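# Position a sagging lamp's head over its farthest stable mark

## Task

The lamp has a worn joint, so it droops when extended too far or when jolted. Bring its head above the numbered mark that lies farthest from the lamp's base while the lamp can still hold itself up without help. The centre of the head must sit above the bench at a height roughly equal to the head's width. The base is loose and has to finish upright in the spot it occupies now. Release the lamp and pull the arms away; the result only counts if the lamp keeps this pose with no robot support.

## Robot and tools

Robot: two arms, left_arm and right_arm, each with 7 joints and a two-finger gripper. All poses in results share one scene frame: origin on the table top midway between the arms, +x out over the table, +z up, and left_arm sits on the +y side. The names left and right are labels only and do not match image sides. Positions are metres; orientations are quaternions in w, x, y, z order. Printed hand positions can be off, more so when the arm is stretched far.

Gripper geometry: fingers point along the gripper's +z and close along its y. end_effector_position is the spot between the pads when shut. Closed fingertips extend about 33 mm past it, fully open ones about 9 mm. Closing pushes the tips roughly 24 mm further from the arm, so keep that margin above surfaces.

Tool execute_actions. Argument actions is a list holding zero or one item. Empty list: nothing new is commanded, the current state comes back with pictures. An item with rows and steps is a motion: rows is a list of 1 to 15 rows, steps is 1 to 15 (default 15), each step lasting 1/30 s; row k drives step k and the final row repeats if rows run out. A motion needs at least 7 steps. An item with only steps (up to 300) is a wait: no new command, returning once that many steps have passed since the previous result, with your reply time included. Optional pictures true attaches camera images to a non-empty call. A refused call moves nothing.

Row layout: one flat list of 20 numbers covering both arms, even when one arm is idle. First left_arm's 10 numbers, then right_arm's 10. Each block is 7 absolute joint target angles in radians (waist, shoulder, upper arm roll, elbow, forearm roll, wrist pitch, wrist roll, same order as Joint positions), then gripper position, force_limit, speed, each scaled to -1..1. Joint ranges: waist -2.744..2.744, shoulder -1.784..1.784, upper arm roll -2.901..2.901, elbow -3.042..-0.152, forearm roll -2.807..2.807, wrist pitch 0.544..4.517, wrist roll -3.016..3.016. A target more than 0.018 rad beyond a range end, and further out than the joint's last reading, gets the call refused; true ends may differ by up to 0.018 rad. Targets past the real end are clipped and the result may note "joint sent to its limit" (possibly referring to an earlier action); silence does not prove there is more travel.

Gripper numbers: position +1 is fully open (140 mm), about -0.8 is where pads touch, -1 closes until blocked. force_limit maps roughly to 14 N at -1, 60 N at 0, 107 N at +1. speed maps roughly to 30, 140, 250 mm/s at -1, 0, +1. To keep a gripper unchanged, resend its previous three values; 0 is a real command. To squeeze harder while holding, raise force_limit and nudge position (for example -1 to -0.98).

Motion limits: per step, each joint target is clamped to within 0.248 rad of its measured angle for waist, shoulder, upper arm roll and elbow, 0.677 for forearm roll, 0.715 for wrist pitch, 1.54 for wrist roll. If targets would move the gripper over 70 mm from where it is, all joints are scaled back toward their measured angles. Big moves therefore take several calls.

Timing: the simulation keeps running while you reply. Each result is sampled 7 steps before its motion ends; those remaining steps play out afterwards. Arms keep heading to the last row's targets until everything has nearly stopped or a step is HELD.

Result lines: the state line gives each arm's end_effector_position and end_effector_quat_wxyz. object_status: 0 moving, 1 blocked while opening, 2 blocked while closing (a grip), 3 reached target or pads met. position_measured is in counts, 3 fully open to 230 pads touching, not linear. Joint positions and Joint velocities list each arm's joints (rad, rad/s). Joint torques are total drive output with offsets and noise; External joint torques estimate outside load including friction and held weight, or say no reading. HELD marks steps where your row was not fully sent. "joint command not followed" means a clearance check altered joint targets. MOTOR HOT warns of heating; OVER-TEMPERATURE FAULT brakes that arm until cool.

Tool zoom_image: camera is cam_high (672x504), cam_left_wrist or cam_right_wrist (616x616); region is [x0, y0, x1, y1] in that image's pixels from its top-left corner, at most 504 by 504. It returns a sharper crop of the latest image.

Tool finished_scene: scene is the integer number of the current scene. Answering without any tool call ends everything.

Avoid: joint torque reaching load limits (waist 35, shoulder 35, upper arm roll 32, elbow 30, forearm roll 12, wrist pitch 12, wrist roll 12 N m) or outside force on an arm reaching 40 N, held weight included; either freezes that arm for 10 s and drops the rest of the call. Do not let the arms collide or press on each other. Do not knock or place anything off the table, jolt the lamp, drag its base, drop things or shove hard. Move smoothly and economically.

Each tool is called after "Request:" by a JSON object that holds its "op" and its "data".

## Session

Request:
{"op": "execute_actions", "data": {"actions": []}}

Scene clock: 0.00 s of 6600.00 s.
left_arm: end_effector_position=(+0.4090, -0.0701, +0.3069) position_measured=3 object_status=3 end_effector_quat_wxyz=(+0.351, -0.466, +0.806, -0.101) | right_arm: end_effector_position=(+0.3888, -0.5566, +0.1503) position_measured=3 object_status=3 end_effector_quat_wxyz=(+0.238, +0.966, -0.104, -0.002)
Joint positions: left_arm=[-1.282  0.238 -0.018 -1.729  0.824  1.998 -0.937] | right_arm=[-0.317 -0.261  0.043 -2.615 -0.642  2.292 -1.117]
Joint velocities: left_arm=[ 0.    -0.001  0.002 -0.001 -0.001  0.001  0.001] | right_arm=[ 0.     0.     0.     0.     0.001 -0.001 -0.001]
Joint torques (N m, as the joint torque sensors report them, + toward a larger angle): no reading
External joint torques (N m, as the arm's controller estimates them; a push from outside toward a larger angle lowers the number): no reading

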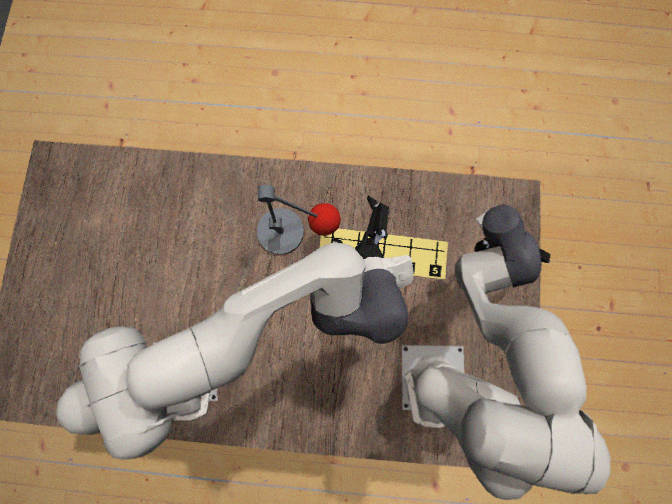

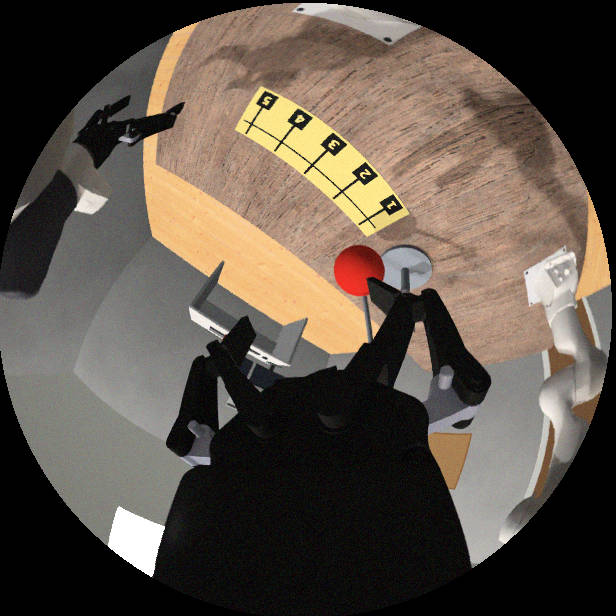

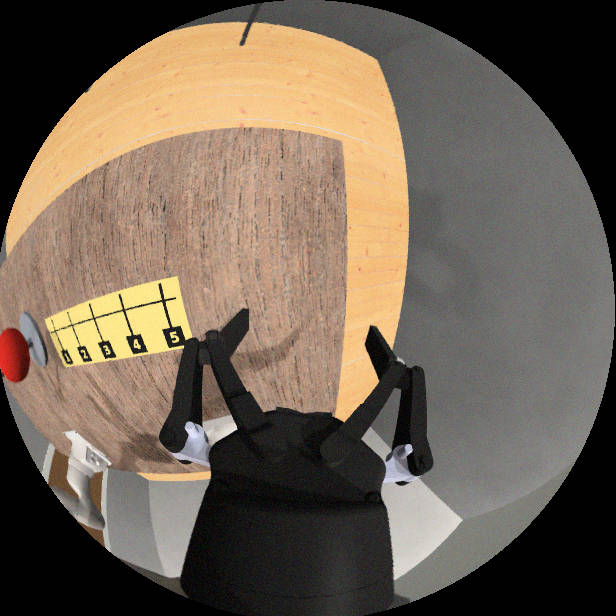

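Request:
{"op": "execute_actions", "data": {"actions": [{"rows":[[-1.35,0.238,0,-1.729,0,1.998,-1.571,1,0,0,-0.317,-0.3,0,-2.45,0,2.2,0.4,1,0,0]]}]}}

Request:
{"op": "execute_actions", "data": {"actions": [{"steps":20}]}}

Request:
{"op": "execute_actions", "data": {"actions": [{"rows":[[-1.35,-0.5,0,-2.7,0,3.0,-1.571,1,0,0,-0.317,-0.3,0,-2.45,0,2.2,0.4,1,0,0]]}]}}

Request:
{"op": "execute_actions", "data": {"actions": [{"steps":30}]}}

Request:
{"op": "execute_actions", "data": {"actions": [{"rows":[[-1.35,-0.2,0,-2.978,0,4.15,-1.571,1,0,0,-0.317,-0.3,0,-2.45,0,2.2,0.4,1,0,0]]}]}}

Request:
{"op": "execute_actions", "data": {"actions": [{"steps":40}]}}

Request:
{"op": "execute_actions", "data": {"actions": [{"rows":[[-1.35,0.3,0,-2.978,0,4.15,-1.571,1,0,0,0,0,0,-2.23,0,2.23,0.4,1,0,0]]}]}}

Request:
{"op": "execute_actions", "data": {"actions": [{"steps":20}]}}

Request:
{"op": "execute_actions", "data": {"actions": [{"rows":[[-0.686,0.3,0,-2.978,0,4.15,-1.571,1,0,0,0.2,0,0,-2.23,0,2.23,0.4,1,0,0]]}]}}

Request:
{"op": "execute_actions", "data": {"actions": [{"steps":20}], "pictures": true}}

Scene clock: 0.93 s of 6600.00 s.
left_arm: end_effector_position=(+0.2896, -0.1034, +0.2473) position_measured=3 object_status=3 end_effector_quat_wxyz=(+0.141, -0.644, +0.749, -0.070) | right_arm: end_effector_position=(+0.4434, -0.4928, +0.2082) position_measured=3 object_status=3 end_effector_quat_wxyz=(+0.014, +0.738, -0.672, +0.053)
Joint positions: left_arm=[-1.327  0.238 -0.007 -1.728  0.346  1.998 -1.137] | right_arm=[-0.317 -0.305  0.002 -2.454 -0.094  2.227 -0.288]
Joint velocities: left_arm=[-0.156 -0.001  0.004 -0.004 -1.702  0.    -0.887] | right_arm=[ 0.    -0.031 -0.022  0.103  0.76  -0.12   2.264]
Joint torques (N m, as the joint torque sensors report them, + toward a larger angle): left_arm=[ -0.16 -39.64   2.84  24.66   0.61   2.27  -0.25] | right_arm=[ -0.02 -18.18  -0.42  21.64   1.61   1.62   0.56]
External joint torques (N m, as the arm's controller estimates them; a push from outside toward a larger angle lowers the number): left_arm=[-0.85  0.77  1.83 -0.13 -1.1  -0.19 -0.27] | right_arm=[-0.91 -2.37 -0.9   2.31  1.26 -0.37  0.62]
Steps of this call (steps 1 to 20: nothing new was sent; steps 21 to 28: the first 8 steps of this action). Readings (joint positions | what the end effector reports):
21: left_arm=[-1.287 0.238 -0.014 -1.728 0.772 1.998 -0.960] | right_arm=[-0.314 -0.259 0.038 -2.595 -0.560 2.277 -1.015] | left_arm position_measured=3 object_status=3 | right_arm position_measured=3 object_status=3
22: left_arm=[-1.292 0.238 -0.011 -1.728 0.711 1.998 -0.983] | right_arm=[-0.314 -0.262 0.029 -2.562 -0.457 2.266 -0.902] | left_arm position_measured=3 object_status=3 | right_arm position_measured=3 object_status=3
24: left_arm=[-1.304 0.238 -0.009 -1.728 0.590 1.998 -1.029] | right_arm=[-0.315 -0.281 0.014 -2.503 -0.277 2.247 -0.665] | left_arm position_measured=3 object_status=3 | right_arm position_measured=3 object_status=3
28: the state above

Scene clock: 1.60 s of 6600.00 s.
left_arm: end_effector_position=(+0.1989, -0.1377, +0.2335) position_measured=3 object_status=3 end_effector_quat_wxyz=(+0.007, +0.819, -0.574, +0.015) | right_arm: end_effector_position=(+0.4407, -0.4742, +0.2046) position_measured=3 object_status=3 end_effector_quat_wxyz=(+0.018, -0.482, +0.876, -0.019)
Joint positions: left_arm=[-1.35   0.238 -0.003 -1.728  0.004  1.998 -1.518] | right_arm=[-0.317 -0.301  0.001 -2.451 -0.005  2.202  0.319]
Joint velocities: left_arm=[-0.    -0.    -0.     0.001 -0.012 -0.001 -0.164] | right_arm=[ 0.     0.001 -0.    -0.     0.002 -0.003  0.252]
Joint torques (N m, as the joint torque sensors report them, + toward a larger angle): left_arm=[ -0.01 -39.47   2.7   25.67  -0.02   2.42  -0.1 ] | right_arm=[  0.04 -21.35  -0.96  24.71   1.8    2.22   0.2 ]
External joint torques (N m, as the arm's controller estimates them; a push from outside toward a larger angle lowers the number): left_arm=[ 0.04  0.64  2.53  1.25 -0.83 -0.19 -0.11] | right_arm=[-0.01 -0.67 -0.73  1.25  1.14 -0.37  0.21]
Kept back: nothing.
Steps of this call (steps 1 to 7: the last 7 steps of your previous action; steps 8 to 20: the robot went on to your last target). Readings (joint positions | what the end effector reports):
1: left_arm=[-1.332 0.238 -0.006 -1.728 0.283 1.998 -1.171] | right_arm=[-0.317 -0.305 0.002 -2.452 -0.072 2.223 -0.217] | left_arm position_measured=3 object_status=3 | right_arm position_measured=3 object_status=3
2: left_arm=[-1.337 0.238 -0.005 -1.728 0.220 1.998 -1.209] | right_arm=[-0.317 -0.305 0.002 -2.451 -0.055 2.219 -0.153] | left_arm position_measured=3 object_status=3 | right_arm position_measured=3 object_status=3
4: left_arm=[-1.345 0.238 -0.005 -1.728 0.128 1.998 -1.280] | right_arm=[-0.317 -0.303 0.001 -2.451 -0.034 2.214 -0.045] | left_arm position_measured=3 object_status=3 | right_arm position_measured=3 object_status=3
8: left_arm=[-1.350 0.238 -0.005 -1.728 0.044 1.998 -1.382] | right_arm=[-0.317 -0.301 0.001 -2.451 -0.014 2.207 0.111] | left_arm position_measured=3 object_status=3 | right_arm position_measured=3 object_status=3
20: the state above

Scene clock: 1.87 s of 6600.00 s.
left_arm: end_effector_position=(+0.2118, -0.1689, +0.3007) position_measured=3 object_status=3 end_effector_quat_wxyz=(+0.099, +0.808, -0.559, +0.160) | right_arm: end_effector_position=(+0.4406, -0.4742, +0.2045) position_measured=3 object_status=3 end_effector_quat_wxyz=(+0.018, -0.462, +0.886, -0.019)
Joint positions: left_arm=[-1.35   0.022 -0.003 -1.973  0.004  2.373 -1.53 ] | right_arm=[-0.317 -0.301  0.001 -2.451 -0.004  2.202  0.363]
Joint velocities: left_arm=[-0.    -0.893 -0.001 -0.868 -0.     1.301 -0.041] | right_arm=[ 0.001 -0.001 -0.    -0.001  0.    -0.002  0.105]
Joint torques (N m, as the joint torque sensors report them, + toward a larger angle): left_arm=[ -0.14 -31.     0.52  27.93   0.22   4.19   0.03] | right_arm=[  0.49 -20.97  -0.91  24.62   1.74   2.27   0.17]
External joint torques (N m, as the arm's controller estimates them; a push from outside toward a larger angle lowers the number): left_arm=[-0.07 -1.94  0.56  0.52 -0.53  0.68  0.01] | right_arm=[ 0.47 -0.23 -0.66  1.13  1.08 -0.32  0.18]
Steps of this call (steps 1 to 8: the first 8 steps of this action). Readings (joint positions | what the end effector reports):
1: left_arm=[-1.350 0.221 -0.003 -1.758 0.004 2.042 -1.520] | right_arm=[-0.317 -0.301 0.001 -2.451 -0.005 2.202 0.327] | left_arm position_measured=3 object_status=3 | right_arm position_measured=3 object_status=3
2: left_arm=[-1.350 0.195 -0.003 -1.792 0.004 2.089 -1.522] | right_arm=[-0.317 -0.301 0.001 -2.451 -0.005 2.202 0.334] | left_arm position_measured=3 object_status=3 | right_arm position_measured=3 object_status=3
4: left_arm=[-1.350 0.140 -0.003 -1.854 0.004 2.185 -1.525] | right_arm=[-0.317 -0.301 0.001 -2.451 -0.005 2.202 0.346] | left_arm position_measured=3 object_status=3 | right_arm position_measured=3 object_status=3
8: the state above

Scene clock: 2.87 s of 6600.00 s.
left_arm: end_effector_position=(+0.1708, -0.0739, +0.3298) position_measured=3 object_status=3 end_effector_quat_wxyz=(+0.211, +0.768, -0.511, +0.324) | right_arm: end_effector_position=(+0.4405, -0.4741, +0.2045) position_measured=3 object_status=3 end_effector_quat_wxyz=(+0.018, -0.448, +0.893, -0.018)
Joint positions: left_arm=[-1.35  -0.498 -0.002 -2.698  0.003  2.994 -1.566] | right_arm=[-0.317 -0.301  0.001 -2.451 -0.004  2.202  0.394]
Joint velocities: left_arm=[-0.     0.    -0.001 -0.    -0.001  0.02  -0.006] | right_arm=[-0.     0.001  0.001 -0.    -0.001 -0.     0.004]
Joint torques (N m, as the joint torque sensors report them, + toward a larger angle): left_arm=[ -0.05 -15.57   1.18  24.63   0.04   3.77   0.01] | right_arm=[  0.15 -21.27  -1.03  24.87   1.75   2.23   0.21]
External joint torques (N m, as the arm's controller estimates them; a push from outside toward a larger angle lowers the number): left_arm=[-0.03 -1.25  1.65  0.66 -0.67  0.32 -0.01] | right_arm=[ 0.14 -0.65 -0.77  1.43  1.09 -0.35  0.21]
Kept back: nothing.
Steps of this call (steps 1 to 7: the last 7 steps of your previous action; steps 8 to 30: the robot went on to your last target). Readings (joint positions | what the end effector reports):
1: left_arm=[-1.350 -0.010 -0.003 -2.006 0.004 2.420 -1.532] | right_arm=[-0.317 -0.301 0.001 -2.451 -0.004 2.202 0.367] | left_arm position_measured=3 object_status=3 | right_arm position_measured=3 object_status=3
2: left_arm=[-1.350 -0.045 -0.003 -2.041 0.004 2.467 -1.533] | right_arm=[-0.317 -0.301 0.001 -2.451 -0.004 2.202 0.370] | left_arm position_measured=3 object_status=3 | right_arm position_measured=3 object_status=3
4: left_arm=[-1.350 -0.124 -0.003 -2.122 0.004 2.561 -1.537] | right_arm=[-0.317 -0.301 0.001 -2.451 -0.004 2.202 0.375] | left_arm position_measured=3 object_status=3 | right_arm position_measured=3 object_status=3
8: left_arm=[-1.350 -0.346 -0.002 -2.351 0.004 2.754 -1.545] | right_arm=[-0.317 -0.301 0.001 -2.451 -0.004 2.202 0.382] | left_arm position_measured=3 object_status=3 | right_arm position_measured=3 object_status=3
30: the state above

Scene clock: 3.13 s of 6600.00 s.
left_arm: end_effector_position=(+0.1610, -0.0524, +0.2190) position_measured=3 object_status=3 end_effector_quat_wxyz=(+0.247, +0.743, -0.495, +0.377) | right_arm: end_effector_position=(+0.4405, -0.4741, +0.2045) position_measured=3 object_status=3 end_effector_quat_wxyz=(+0.018, -0.448, +0.894, -0.018)
Joint positions: left_arm=[-1.35  -0.218 -0.002 -2.961  0.003  3.678 -1.566] | right_arm=[-0.317 -0.301  0.001 -2.451 -0.004  2.202  0.395]
Joint velocities: left_arm=[ 0.001  0.103 -0.001 -0.102 -0.001  1.325 -0.001] | right_arm=[ 0.002 -0.001 -0.    -0.001  0.     0.     0.002]
Joint torques (N m, as the joint torque sensors report them, + toward a larger angle): left_arm=[  0.39 -17.45   0.76  18.5    0.09   4.17   0.03] | right_arm=[ -0.19 -21.19  -1.17  24.83   1.73   2.27   0.13]
External joint torques (N m, as the arm's controller estimates them; a push from outside toward a larger angle lowers the number): left_arm=[ 0.41  1.76  0.98 -0.37 -0.26  0.77  0.01] | right_arm=[-0.18 -0.47 -0.88  1.3   1.07 -0.33  0.13]
Steps of this call (steps 1 to 8: the first 8 steps of this action). Readings (joint positions | what the end effector reports):
1: left_arm=[-1.350 -0.472 -0.002 -2.728 0.003 3.097 -1.566] | right_arm=[-0.317 -0.301 0.001 -2.451 -0.004 2.202 0.394] | left_arm position_measured=3 object_status=3 | right_arm position_measured=3 object_status=3
2: left_arm=[-1.350 -0.414 -0.002 -2.783 0.003 3.216 -1.566] | right_arm=[-0.317 -0.301 0.001 -2.451 -0.004 2.202 0.394] | left_arm position_measured=3 object_status=3 | right_arm position_measured=3 object_status=3
4: left_arm=[-1.350 -0.282 -0.002 -2.899 0.003 3.459 -1.566] | right_arm=[-0.317 -0.301 0.001 -2.451 -0.004 2.202 0.394] | left_arm position_measured=3 object_status=3 | right_arm position_measured=3 object_status=3
8: the state above

Scene clock: 4.47 s of 6600.00 s.
left_arm: end_effector_position=(+0.1671, -0.0674, +0.3538) position_measured=3 object_status=3 end_effector_quat_wxyz=(+0.348, +0.644, -0.428, +0.529) | right_arm: end_effector_position=(+0.4405, -0.4741, +0.2045) position_measured=3 object_status=3 end_effector_quat_wxyz=(+0.018, -0.448, +0.894, -0.018)
Joint positions: left_arm=[-1.35  -0.202 -0.002 -2.977  0.003  4.147 -1.568] | right_arm=[-0.317 -0.301  0.001 -2.451 -0.004  2.202  0.395]
Joint velocities: left_arm=[ 0.001 -0.001  0.     0.001 -0.     0.001 -0.   ] | right_arm=[ 0.     0.001 -0.     0.001  0.    -0.     0.   ]
Joint torques (N m, as the joint torque sensors report them, + toward a larger angle): left_arm=[ -0.04 -14.93   1.78  15.54  -0.29   3.32  -0.07] | right_arm=[  0.05 -21.32  -0.88  24.97   1.74   2.28   0.13]
External joint torques (N m, as the arm's controller estimates them; a push from outside toward a larger angle lowers the number): left_arm=[-0.08  1.76  1.92 -0.43 -0.58  0.48 -0.09] | right_arm=[ 0.05 -0.71 -0.61  1.52  1.08 -0.31  0.13]
Kept back: nothing.
Steps of this call (steps 1 to 7: the last 7 steps of your previous action; steps 8 to 40: the robot went on to your last target). Readings (joint positions | what the end effector reports):
1: left_arm=[-1.350 -0.215 -0.002 -2.964 0.003 3.724 -1.566] | right_arm=[-0.317 -0.301 0.001 -2.451 -0.004 2.202 0.395] | left_arm position_measured=3 object_status=3 | right_arm position_measured=3 object_status=3
2: left_arm=[-1.350 -0.213 -0.002 -2.967 0.003 3.769 -1.566] | right_arm=[-0.317 -0.301 0.001 -2.451 -0.004 2.202 0.395] | left_arm position_measured=3 object_status=3 | right_arm position_measured=3 object_status=3
4: left_arm=[-1.350 -0.209 -0.002 -2.971 0.003 3.859 -1.566] | right_arm=[-0.317 -0.301 0.001 -2.451 -0.004 2.202 0.395] | left_arm position_measured=3 object_status=3 | right_arm position_measured=3 object_status=3
8: left_arm=[-1.350 -0.204 -0.002 -2.975 0.003 4.013 -1.567] | right_arm=[-0.317 -0.301 0.001 -2.451 -0.004 2.202 0.395] | left_arm position_measured=3 object_status=3 | right_arm position_measured=3 object_status=3
40: the state above

Scene clock: 4.73 s of 6600.00 s.
left_arm: end_effector_position=(+0.1607, -0.0523, +0.1904) position_measured=3 object_status=3 end_effector_quat_wxyz=(+0.284, +0.714, -0.474, +0.430) | right_arm: end_effector_position=(+0.5136, -0.3548, +0.1695) position_measured=3 object_status=3 end_effector_quat_wxyz=(+0.001, -0.561, +0.828, -0.003)
Joint positions: left_arm=[-1.35   0.098 -0.002 -2.972  0.002  4.151 -1.568] | right_arm=[-0.051 -0.044 -0.002 -2.259 -0.004  2.22   0.395]
Joint velocities: left_arm=[-0.     1.178 -0.    -0.021 -0.001 -0.018  0.001] | right_arm=[0.757 0.717 0.166 0.34  0.005 0.059 0.   ]
Joint torques (N m, as the joint torque sensors report them, + toward a larger angle): left_arm=[ -0.02 -27.06   1.5   11.09  -0.33   3.69   0.13] | right_arm=[ -7.06 -38.68  -5.84  24.72   1.64   2.39   0.13]
External joint torques (N m, as the arm's controller estimates them; a push from outside toward a larger angle lowers the number): left_arm=[-0.02  1.75  1.4   0.48 -0.37 -0.1   0.1 ] | right_arm=[ 0.96 -0.54  2.01  2.25  1.14  0.27  0.1 ]
Steps of this call (steps 1 to 8: the first 8 steps of this action). Readings (joint positions | what the end effector reports):
1: left_arm=[-1.350 -0.180 -0.002 -2.972 0.002 4.151 -1.568] | right_arm=[-0.292 -0.279 -0.010 -2.425 -0.005 2.201 0.395] | left_arm position_measured=3 object_status=3 | right_arm position_measured=3 object_status=3
2: left_arm=[-1.350 -0.142 -0.002 -2.970 0.002 4.152 -1.568] | right_arm=[-0.259 -0.243 -0.013 -2.390 -0.005 2.205 0.395] | left_arm position_measured=3 object_status=3 | right_arm position_measured=3 object_status=3
4: left_arm=[-1.350 -0.062 -0.002 -2.970 0.002 4.152 -1.568] | right_arm=[-0.186 -0.173 -0.013 -2.338 -0.005 2.211 0.395] | left_arm position_measured=3 object_status=3 | right_arm position_measured=3 object_status=3
8: the state above

Scene clock: 5.40 s of 6600.00 s.
left_arm: end_effector_position=(+0.1434, -0.0122, +0.0815) position_measured=3 object_status=3 end_effector_quat_wxyz=(+0.233, +0.755, -0.501, +0.352) | right_arm: end_effector_position=(+0.5205, -0.3262, +0.1589) position_measured=3 object_status=3 end_effector_quat_wxyz=(-0.003, -0.584, +0.812, -0.000)
Joint positions: left_arm=[-1.35   0.298 -0.002 -2.979  0.002  4.148 -1.568] | right_arm=[-0.     0.001  0.001 -2.232 -0.004  2.228  0.395]
Joint velocities: left_arm=[-0.     0.001 -0.001 -0.001 -0.    -0.001  0.002] | right_arm=[ 0.    -0.002  0.001 -0.    -0.002  0.001 -0.001]
Joint torques (N m, as the joint torque sensors report them, + toward a larger angle): left_arm=[  0.61 -22.16   2.51   7.48  -0.63   3.64  -0.01] | right_arm=[  0.17 -32.27  -0.93  24.55   1.71   2.71   0.13]
External joint torques (N m, as the arm's controller estimates them; a push from outside toward a larger angle lowers the number): left_arm=[ 0.63  1.78  2.25  1.12 -0.52  0.2  -0.03] | right_arm=[ 0.02 -1.63 -1.07  1.78  1.09  0.24  0.13]
Kept back: nothing.
Steps of this call (steps 1 to 7: the last 7 steps of your previous action; steps 8 to 20: the robot went on to your last target). Readings (joint positions | what the end effector reports):
1: left_arm=[-1.350 0.138 -0.002 -2.972 0.002 4.151 -1.568] | right_arm=[-0.030 -0.024 0.003 -2.251 -0.004 2.222 0.395] | left_arm position_measured=3 object_status=3 | right_arm position_measured=3 object_status=3
2: left_arm=[-1.350 0.178 -0.002 -2.973 0.002 4.151 -1.568] | right_arm=[-0.015 -0.012 0.006 -2.246 -0.004 2.223 0.395] | left_arm position_measured=3 object_status=3 | right_arm position_measured=3 object_status=3
4: left_arm=[-1.350 0.249 -0.002 -2.976 0.002 4.150 -1.568] | right_arm=[-0.002 -0.000 0.008 -2.241 -0.004 2.224 0.395] | left_arm position_measured=3 object_status=3 | right_arm position_measured=3 object_status=3
8: left_arm=[-1.350 0.294 -0.002 -2.980 0.002 4.148 -1.568] | right_arm=[-0.000 0.001 0.004 -2.234 -0.004 2.226 0.395] | left_arm position_measured=3 object_status=3 | right_arm position_measured=3 object_status=3
20: the state above

Scene clock: 5.67 s of 6600.00 s.
left_arm: end_effector_position=(+0.2844, +0.0769, +0.0820) position_measured=3 object_status=3 end_effector_quat_wxyz=(+0.172, +0.828, -0.369, +0.386) | right_arm: end_effector_position=(+0.5031, -0.2210, +0.1592) position_measured=3 object_status=3 end_effector_quat_wxyz=(-0.003, -0.663, +0.748, -0.001)
Joint positions: left_arm=[-1.012  0.298 -0.004 -2.978  0.004  4.148 -1.568] | right_arm=[ 0.197  0.001  0.009 -2.232 -0.004  2.228  0.395]
Joint velocities: left_arm=[ 1.263 -0.     0.079  0.003 -0.026  0.     0.001] | right_arm=[ 0.179  0.     0.023 -0.001 -0.    -0.     0.   ]
Joint torques (N m, as the joint torque sensors report them, + toward a larger angle): left_arm=[ -3.4  -23.35  -2.34   6.1    0.03   3.56   0.18] | right_arm=[ -6.48 -32.4   -6.91  24.25   1.67   2.66   0.15]
External joint torques (N m, as the arm's controller estimates them; a push from outside toward a larger angle lowers the number): left_arm=[ 1.54  0.76  0.64  0.76 -0.32  0.1   0.16] | right_arm=[ 1.6  -1.9   1.05  1.42  1.08  0.2   0.13]
Steps of this call (steps 1 to 8: the first 8 steps of this action). Readings (joint positions | what the end effector reports):
1: left_arm=[-1.319 0.298 -0.012 -2.979 0.006 4.148 -1.568] | right_arm=[0.024 0.001 -0.012 -2.232 -0.004 2.228 0.395] | left_arm position_measured=3 object_status=3 | right_arm position_measured=3 object_status=3
2: left_arm=[-1.277 0.298 -0.011 -2.979 0.006 4.148 -1.568] | right_arm=[0.057 0.001 -0.016 -2.232 -0.004 2.228 0.395] | left_arm position_measured=3 object_status=3 | right_arm position_measured=3 object_status=3
4: left_arm=[-1.190 0.298 -0.008 -2.978 0.006 4.148 -1.568] | right_arm=[0.126 0.001 -0.011 -2.232 -0.004 2.228 0.395] | left_arm position_measured=3 object_status=3 | right_arm position_measured=3 object_status=3
8: the state above

Scene clock: 6.33 s of 6600.00 s.
left_arm: end_effector_position=(+0.3884, +0.2086, +0.0821) position_measured=3 object_status=3 end_effector_quat_wxyz=(+0.104, +0.878, -0.226, +0.410) | right_arm: end_effector_position=(+0.5035, -0.2226, +0.1592) position_measured=3 object_status=3 end_effector_quat_wxyz=(-0.002, -0.662, +0.749, -0.001)
Joint positions: left_arm=[-0.688  0.298  0.003 -2.977 -0.     4.148 -1.568] | right_arm=[ 0.201  0.001  0.001 -2.232 -0.004  2.228  0.395]
Joint velocities: left_arm=[-0.001 -0.001 -0.002 -0.001  0.     0.001 -0.   ] | right_arm=[ 0.     0.     0.001 -0.001 -0.     0.001 -0.001]
Joint torques (N m, as the joint torque sensors report them, + toward a larger angle): left_arm=[  1.38 -22.91  -1.42   6.74  -0.11   3.62  -0.11] | right_arm=[ -0.44 -32.61  -0.47  24.05   1.65   2.67   0.14]
External joint torques (N m, as the arm's controller estimates them; a push from outside toward a larger angle lowers the number): left_arm=[ 1.47  1.17 -1.65  0.22 -0.01  0.16 -0.13] | right_arm=[-0.46 -2.05 -0.49  1.28  1.03  0.2   0.14]
Kept back: nothing.
Steps of this call (steps 1 to 7: the last 7 steps of your previous action; steps 8 to 20: the robot went on to your last target). Readings (joint positions | what the end effector reports):
1: left_arm=[-0.967 0.298 -0.004 -2.978 0.004 4.148 -1.568] | right_arm=[0.200 0.001 0.009 -2.232 -0.004 2.228 0.395] | left_arm position_measured=3 object_status=3 | right_arm position_measured=3 object_status=3
2: left_arm=[-0.922 0.298 -0.003 -2.978 0.004 4.148 -1.568] | right_arm=[0.201 0.001 0.008 -2.232 -0.004 2.228 0.395] | left_arm position_measured=3 object_status=3 | right_arm position_measured=3 object_status=3
4: left_arm=[-0.832 0.298 -0.002 -2.977 0.003 4.148 -1.568] | right_arm=[0.201 0.001 0.005 -2.232 -0.004 2.228 0.395] | left_arm position_measured=3 object_status=3 | right_arm position_measured=3 object_status=3
8: left_arm=[-0.711 0.298 0.004 -2.977 -0.000 4.148 -1.568] | right_arm=[0.201 0.001 0.002 -2.232 -0.004 2.228 0.395] | left_arm position_measured=3 object_status=3 | right_arm position_measured=3 object_status=3
20: the state above

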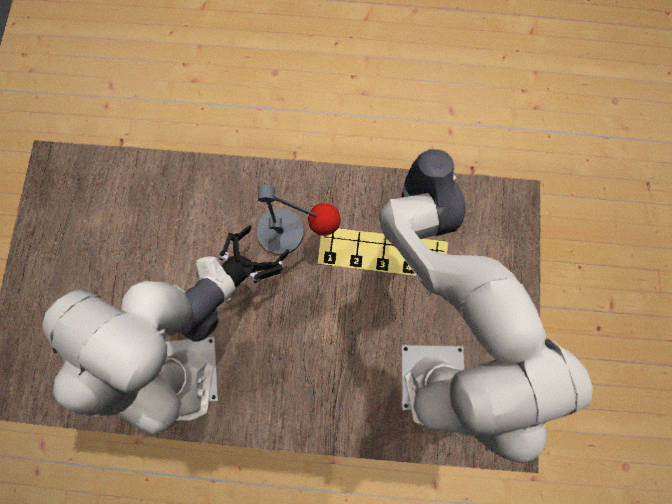

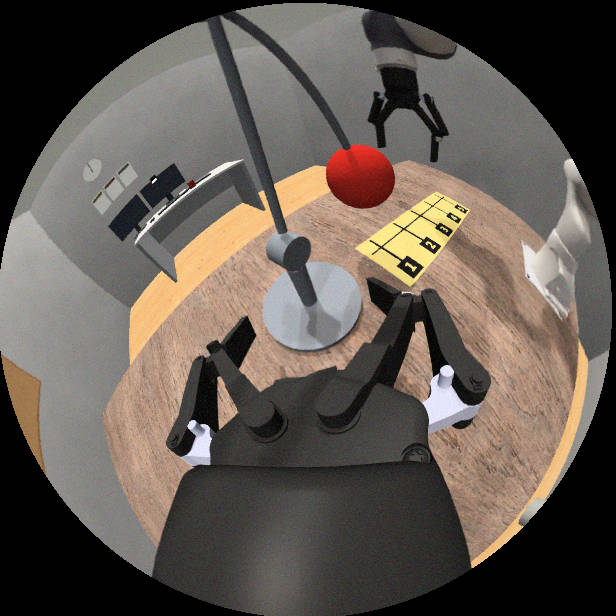

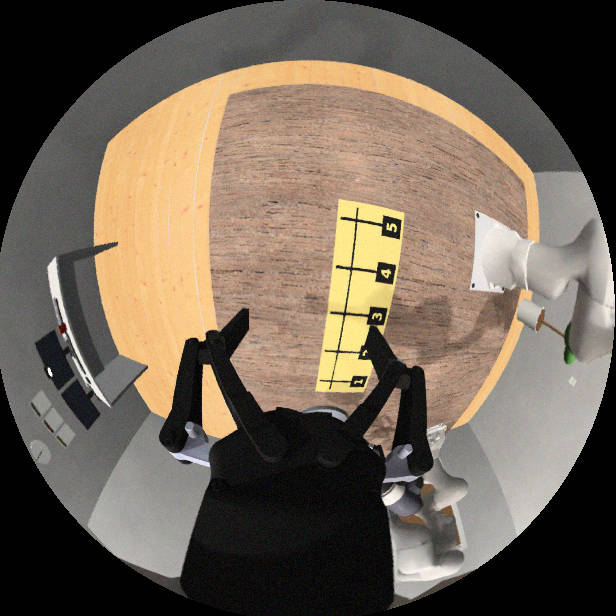

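Request:
{"op": "execute_actions", "data": {"actions": [{"rows":[[-0.686,0.4,0,-2.87,0,4.185,-1.571,0.3,-0.5,0,0.45,0.03,0,-2.2,0,2.23,0.4,1,0,0]]}]}}

Request:
{"op": "execute_actions", "data": {"actions": [{"rows":[[-0.686,0.485,0,-2.8,0,4.185,-1.571,-0.1,-0.5,0,0.514,0.139,0,-2.082,0,2.221,0.43,1,0,0]]}]}}

Request:
{"op": "execute_actions", "data": {"actions": [{"rows":[[-0.686,0.485,0,-2.8,0,4.185,-1.571,-1,-0.5,-0.6,0.625,0.259,0,-1.92,0,2.179,0.54,1,0,0]]}]}}

Request:
{"op": "execute_actions", "data": {"actions": [{"steps":22}], "pictures": true}}

Scene clock: 7.03 s of 6600.00 s.
left_arm: end_effector_position=(+0.4170, +0.1932, +0.0739) position_measured=55 object_status=0 end_effector_quat_wxyz=(+0.107, +0.871, -0.224, +0.424) | right_arm: end_effector_position=(+0.4638, -0.1020, +0.1572) position_measured=3 object_status=3 end_effector_quat_wxyz=(+0.002, +0.747, -0.665, +0.001)
Joint positions: left_arm=[-0.687  0.395  0.002 -2.875 -0.001  4.175 -1.568] | right_arm=[ 0.436  0.028  0.008 -2.204 -0.004  2.229  0.395]
Joint velocities: left_arm=[-0.     0.041  0.001  0.047 -0.001  0.044  0.001] | right_arm=[ 0.389  0.032  0.111  0.022 -0.001 -0.     0.   ]
Joint torques (N m, as the joint torque sensors report them, + toward a larger angle): left_arm=[  1.57 -25.48  -0.22   7.21  -0.05   3.91   0.05] | right_arm=[-10.52 -32.59 -10.07  24.42   1.66   2.58   0.17]
External joint torques (N m, as the arm's controller estimates them; a push from outside toward a larger angle lowers the number): left_arm=[ 1.49  2.   -0.7   0.88  0.1   0.41  0.03] | right_arm=[ 1.01 -0.37  1.14  1.48  1.1   0.15  0.15]
Steps of this call (steps 1 to 13: the robot went on to your last target; steps 14 to 21: the first 8 steps of this action). Readings (joint positions | what the end effector reports):
14: left_arm=[-0.687 0.319 0.003 -2.955 -0.001 4.156 -1.568] | right_arm=[0.225 0.004 -0.012 -2.228 -0.004 2.228 0.395] | left_arm position_measured=3 object_status=0 | right_arm position_measured=3 object_status=3
15: left_arm=[-0.687 0.347 0.002 -2.925 -0.001 4.160 -1.568] | right_arm=[0.258 0.008 -0.017 -2.223 -0.004 2.228 0.395] | left_arm position_measured=9 object_status=0 | right_arm position_measured=3 object_status=3
17: left_arm=[-0.687 0.378 0.002 -2.892 -0.001 4.166 -1.568] | right_arm=[0.329 0.016 -0.014 -2.214 -0.004 2.229 0.395] | left_arm position_measured=24 object_status=0 | right_arm position_measured=3 object_status=3
21: the state above

Scene clock: 7.53 s of 6600.00 s.
left_arm: end_effector_position=(+0.4299, +0.1862, +0.0533) position_measured=141 object_status=0 end_effector_quat_wxyz=(+0.106, +0.873, -0.224, +0.421) | right_arm: end_effector_position=(+0.4725, -0.0500, +0.1468) position_measured=3 object_status=3 end_effector_quat_wxyz=(+0.002, +0.765, -0.644, +0.001)
Joint positions: left_arm=[-0.687  0.481  0.002 -2.804 -0.001  4.183 -1.568] | right_arm=[ 0.513  0.138  0.002 -2.09  -0.004  2.224  0.412]
Joint velocities: left_arm=[ 0.001  0.03  -0.001  0.034  0.     0.001 -0.   ] | right_arm=[ 0.024  0.048 -0.     0.054  0.001 -0.01   0.041]
Joint torques (N m, as the joint torque sensors report them, + toward a larger angle): left_arm=[  0.57 -27.66  -0.16   8.1    0.02   3.75   0.01] | right_arm=[ -0.75 -38.33  -1.44  26.2    1.65   2.09   0.15]
External joint torques (N m, as the arm's controller estimates them; a push from outside toward a larger angle lowers the number): left_arm=[ 0.57  1.89 -0.64  1.98  0.16  0.2  -0.01] | right_arm=[ 1.16 -0.95  0.68  2.54  1.03 -0.49  0.14]
Steps of this call (steps 1 to 7: the last 7 steps of your previous action; steps 8 to 15: the first 8 steps of this action). Readings (joint positions | what the end effector reports):
8: left_arm=[-0.687 0.414 0.002 -2.855 -0.001 4.183 -1.568] | right_arm=[0.462 0.050 -0.004 -2.173 -0.004 2.224 0.398] | left_arm position_measured=91 object_status=0 | right_arm position_measured=3 object_status=3
9: left_arm=[-0.687 0.438 0.002 -2.835 -0.001 4.183 -1.568] | right_arm=[0.475 0.078 -0.006 -2.139 -0.004 2.225 0.401] | left_arm position_measured=97 object_status=0 | right_arm position_measured=3 object_status=3
11: left_arm=[-0.687 0.466 0.002 -2.815 -0.001 4.183 -1.568] | right_arm=[0.497 0.114 -0.002 -2.106 -0.004 2.226 0.406] | left_arm position_measured=112 object_status=0 | right_arm position_measured=3 object_status=3
15: the state above

Scene clock: 8.03 s of 6600.00 s.
left_arm: end_effector_position=(+0.4307, +0.1858, +0.0534) position_measured=169 object_status=0 end_effector_quat_wxyz=(+0.106, +0.872, -0.224, +0.421) | right_arm: end_effector_position=(+0.4667, +0.0320, +0.1457) position_measured=3 object_status=3 end_effector_quat_wxyz=(-0.002, +0.779, -0.627, +0.001)
Joint positions: left_arm=[-0.687  0.483  0.002 -2.801 -0.001  4.183 -1.568] | right_arm=[ 0.627  0.256  0.006 -1.929 -0.004  2.191  0.486]
Joint velocities: left_arm=[ 0.    -0.001  0.    -0.001 -0.    -0.     0.   ] | right_arm=[ 0.073  0.062  0.01   0.074 -0.    -0.06   0.163]
Joint torques (N m, as the joint torque sensors report them, + toward a larger angle): left_arm=[  1.16 -27.89  -0.63   7.81  -0.04   3.76  -0.02] | right_arm=[ -5.42 -42.52  -4.09  26.05   1.66   2.17   0.16]
External joint torques (N m, as the arm's controller estimates them; a push from outside toward a larger angle lowers the number): left_arm=[ 1.11  1.31 -1.16  1.51  0.1   0.28 -0.04] | right_arm=[ 0.55 -1.24  0.95  2.3   1.08 -0.38  0.15]
Steps of this call (steps 1 to 7: the last 7 steps of your previous action; steps 8 to 15: the first 8 steps of this action). Readings (joint positions | what the end effector reports):
8: left_arm=[-0.687 0.483 0.002 -2.802 -0.001 4.183 -1.568] | right_arm=[0.531 0.161 -0.009 -2.049 -0.004 2.212 0.429] | left_arm position_measured=141 object_status=0 | right_arm position_measured=3 object_status=3
9: left_arm=[-0.687 0.483 0.002 -2.802 -0.001 4.183 -1.568] | right_arm=[0.553 0.192 -0.012 -2.004 -0.004 2.208 0.440] | left_arm position_measured=145 object_status=0 | right_arm position_measured=3 object_status=3
11: left_arm=[-0.687 0.483 0.002 -2.801 -0.001 4.183 -1.568] | right_arm=[0.592 0.231 -0.006 -1.955 -0.004 2.202 0.459] | left_arm position_measured=153 object_status=0 | right_arm position_measured=3 object_status=3
15: the state above

Scene clock: 8.77 s of 6600.00 s.
left_arm: end_effector_position=(+0.4312, +0.1866, +0.0535) position_measured=197 object_status=2 end_effector_quat_wxyz=(+0.106, +0.872, -0.223, +0.422) | right_arm: end_effector_position=(+0.4688, +0.0293, +0.1468) position_measured=3 object_status=3 end_effector_quat_wxyz=(-0.000, +0.763, -0.646, +0.002)
Joint positions: left_arm=[-0.686  0.483  0.002 -2.802 -0.001  4.184 -1.568] | right_arm=[ 0.627  0.258  0.001 -1.922 -0.004  2.181  0.531]
Joint velocities: left_arm=[ 0.    -0.002 -0.    -0.001 -0.001  0.     0.001] | right_arm=[-0.    -0.001  0.    -0.    -0.    -0.002  0.014]
Joint torques (N m, as the joint torque sensors report them, + toward a larger angle): left_arm=[  0.4  -27.93   0.01   8.2    0.08   3.63  -0.05] | right_arm=[ -0.58 -40.7   -0.26  24.75   1.66   2.13   0.1 ]
External joint torques (N m, as the arm's controller estimates them; a push from outside toward a larger angle lowers the number): left_arm=[ 0.39  1.33 -0.49  1.89  0.22  0.14 -0.07] | right_arm=[-0.65 -1.09 -0.57  1.53  1.01 -0.34  0.1 ]
Kept back: nothing.
Steps of this call (steps 1 to 7: the last 7 steps of your previous action; steps 8 to 22: the robot went on to your last target). Readings (joint positions | what the end effector reports):
1: left_arm=[-0.687 0.483 0.002 -2.801 -0.001 4.183 -1.568] | right_arm=[0.628 0.258 0.006 -1.927 -0.004 2.189 0.491] | left_arm position_measured=173 object_status=0 | right_arm position_measured=3 object_status=3
2: left_arm=[-0.687 0.483 0.002 -2.801 -0.001 4.183 -1.568] | right_arm=[0.628 0.258 0.006 -1.926 -0.004 2.187 0.495] | left_arm position_measured=177 object_status=0 | right_arm position_measured=3 object_status=3
4: left_arm=[-0.687 0.483 0.002 -2.801 -0.001 4.183 -1.568] | right_arm=[0.627 0.258 0.003 -1.924 -0.004 2.185 0.503] | left_arm position_measured=185 object_status=0 | right_arm position_measured=3 object_status=3
8: left_arm=[-0.686 0.483 0.002 -2.802 -0.001 4.184 -1.568] | right_arm=[0.627 0.258 0.001 -1.922 -0.004 2.183 0.514] | left_arm position_measured=197 object_status=0 | right_arm position_measured=3 object_status=3
22: the state above

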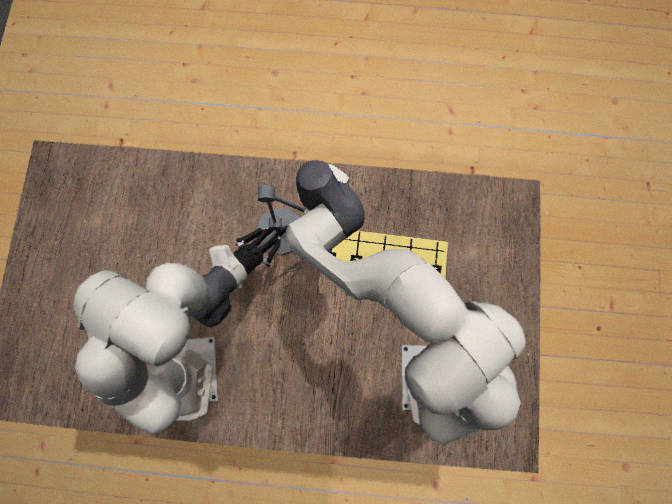

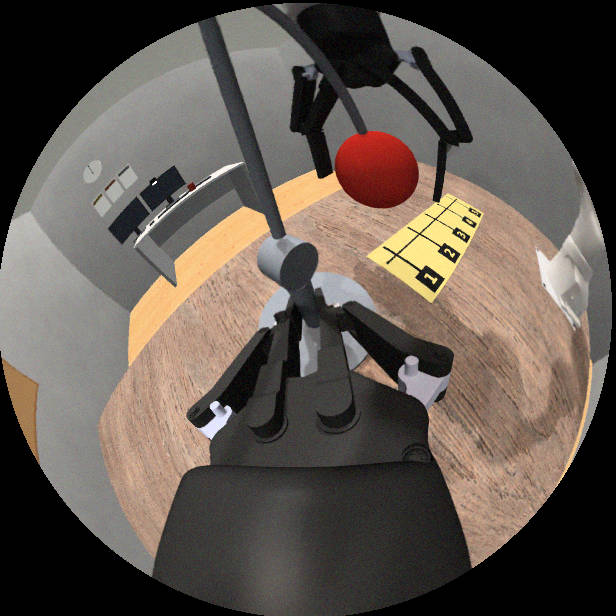

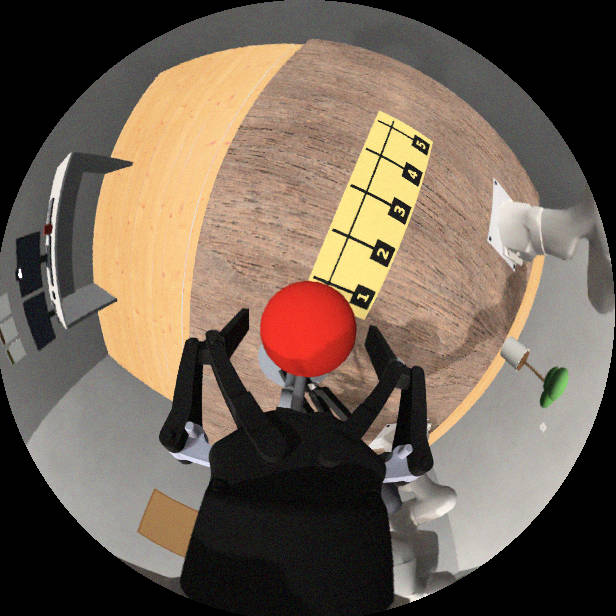

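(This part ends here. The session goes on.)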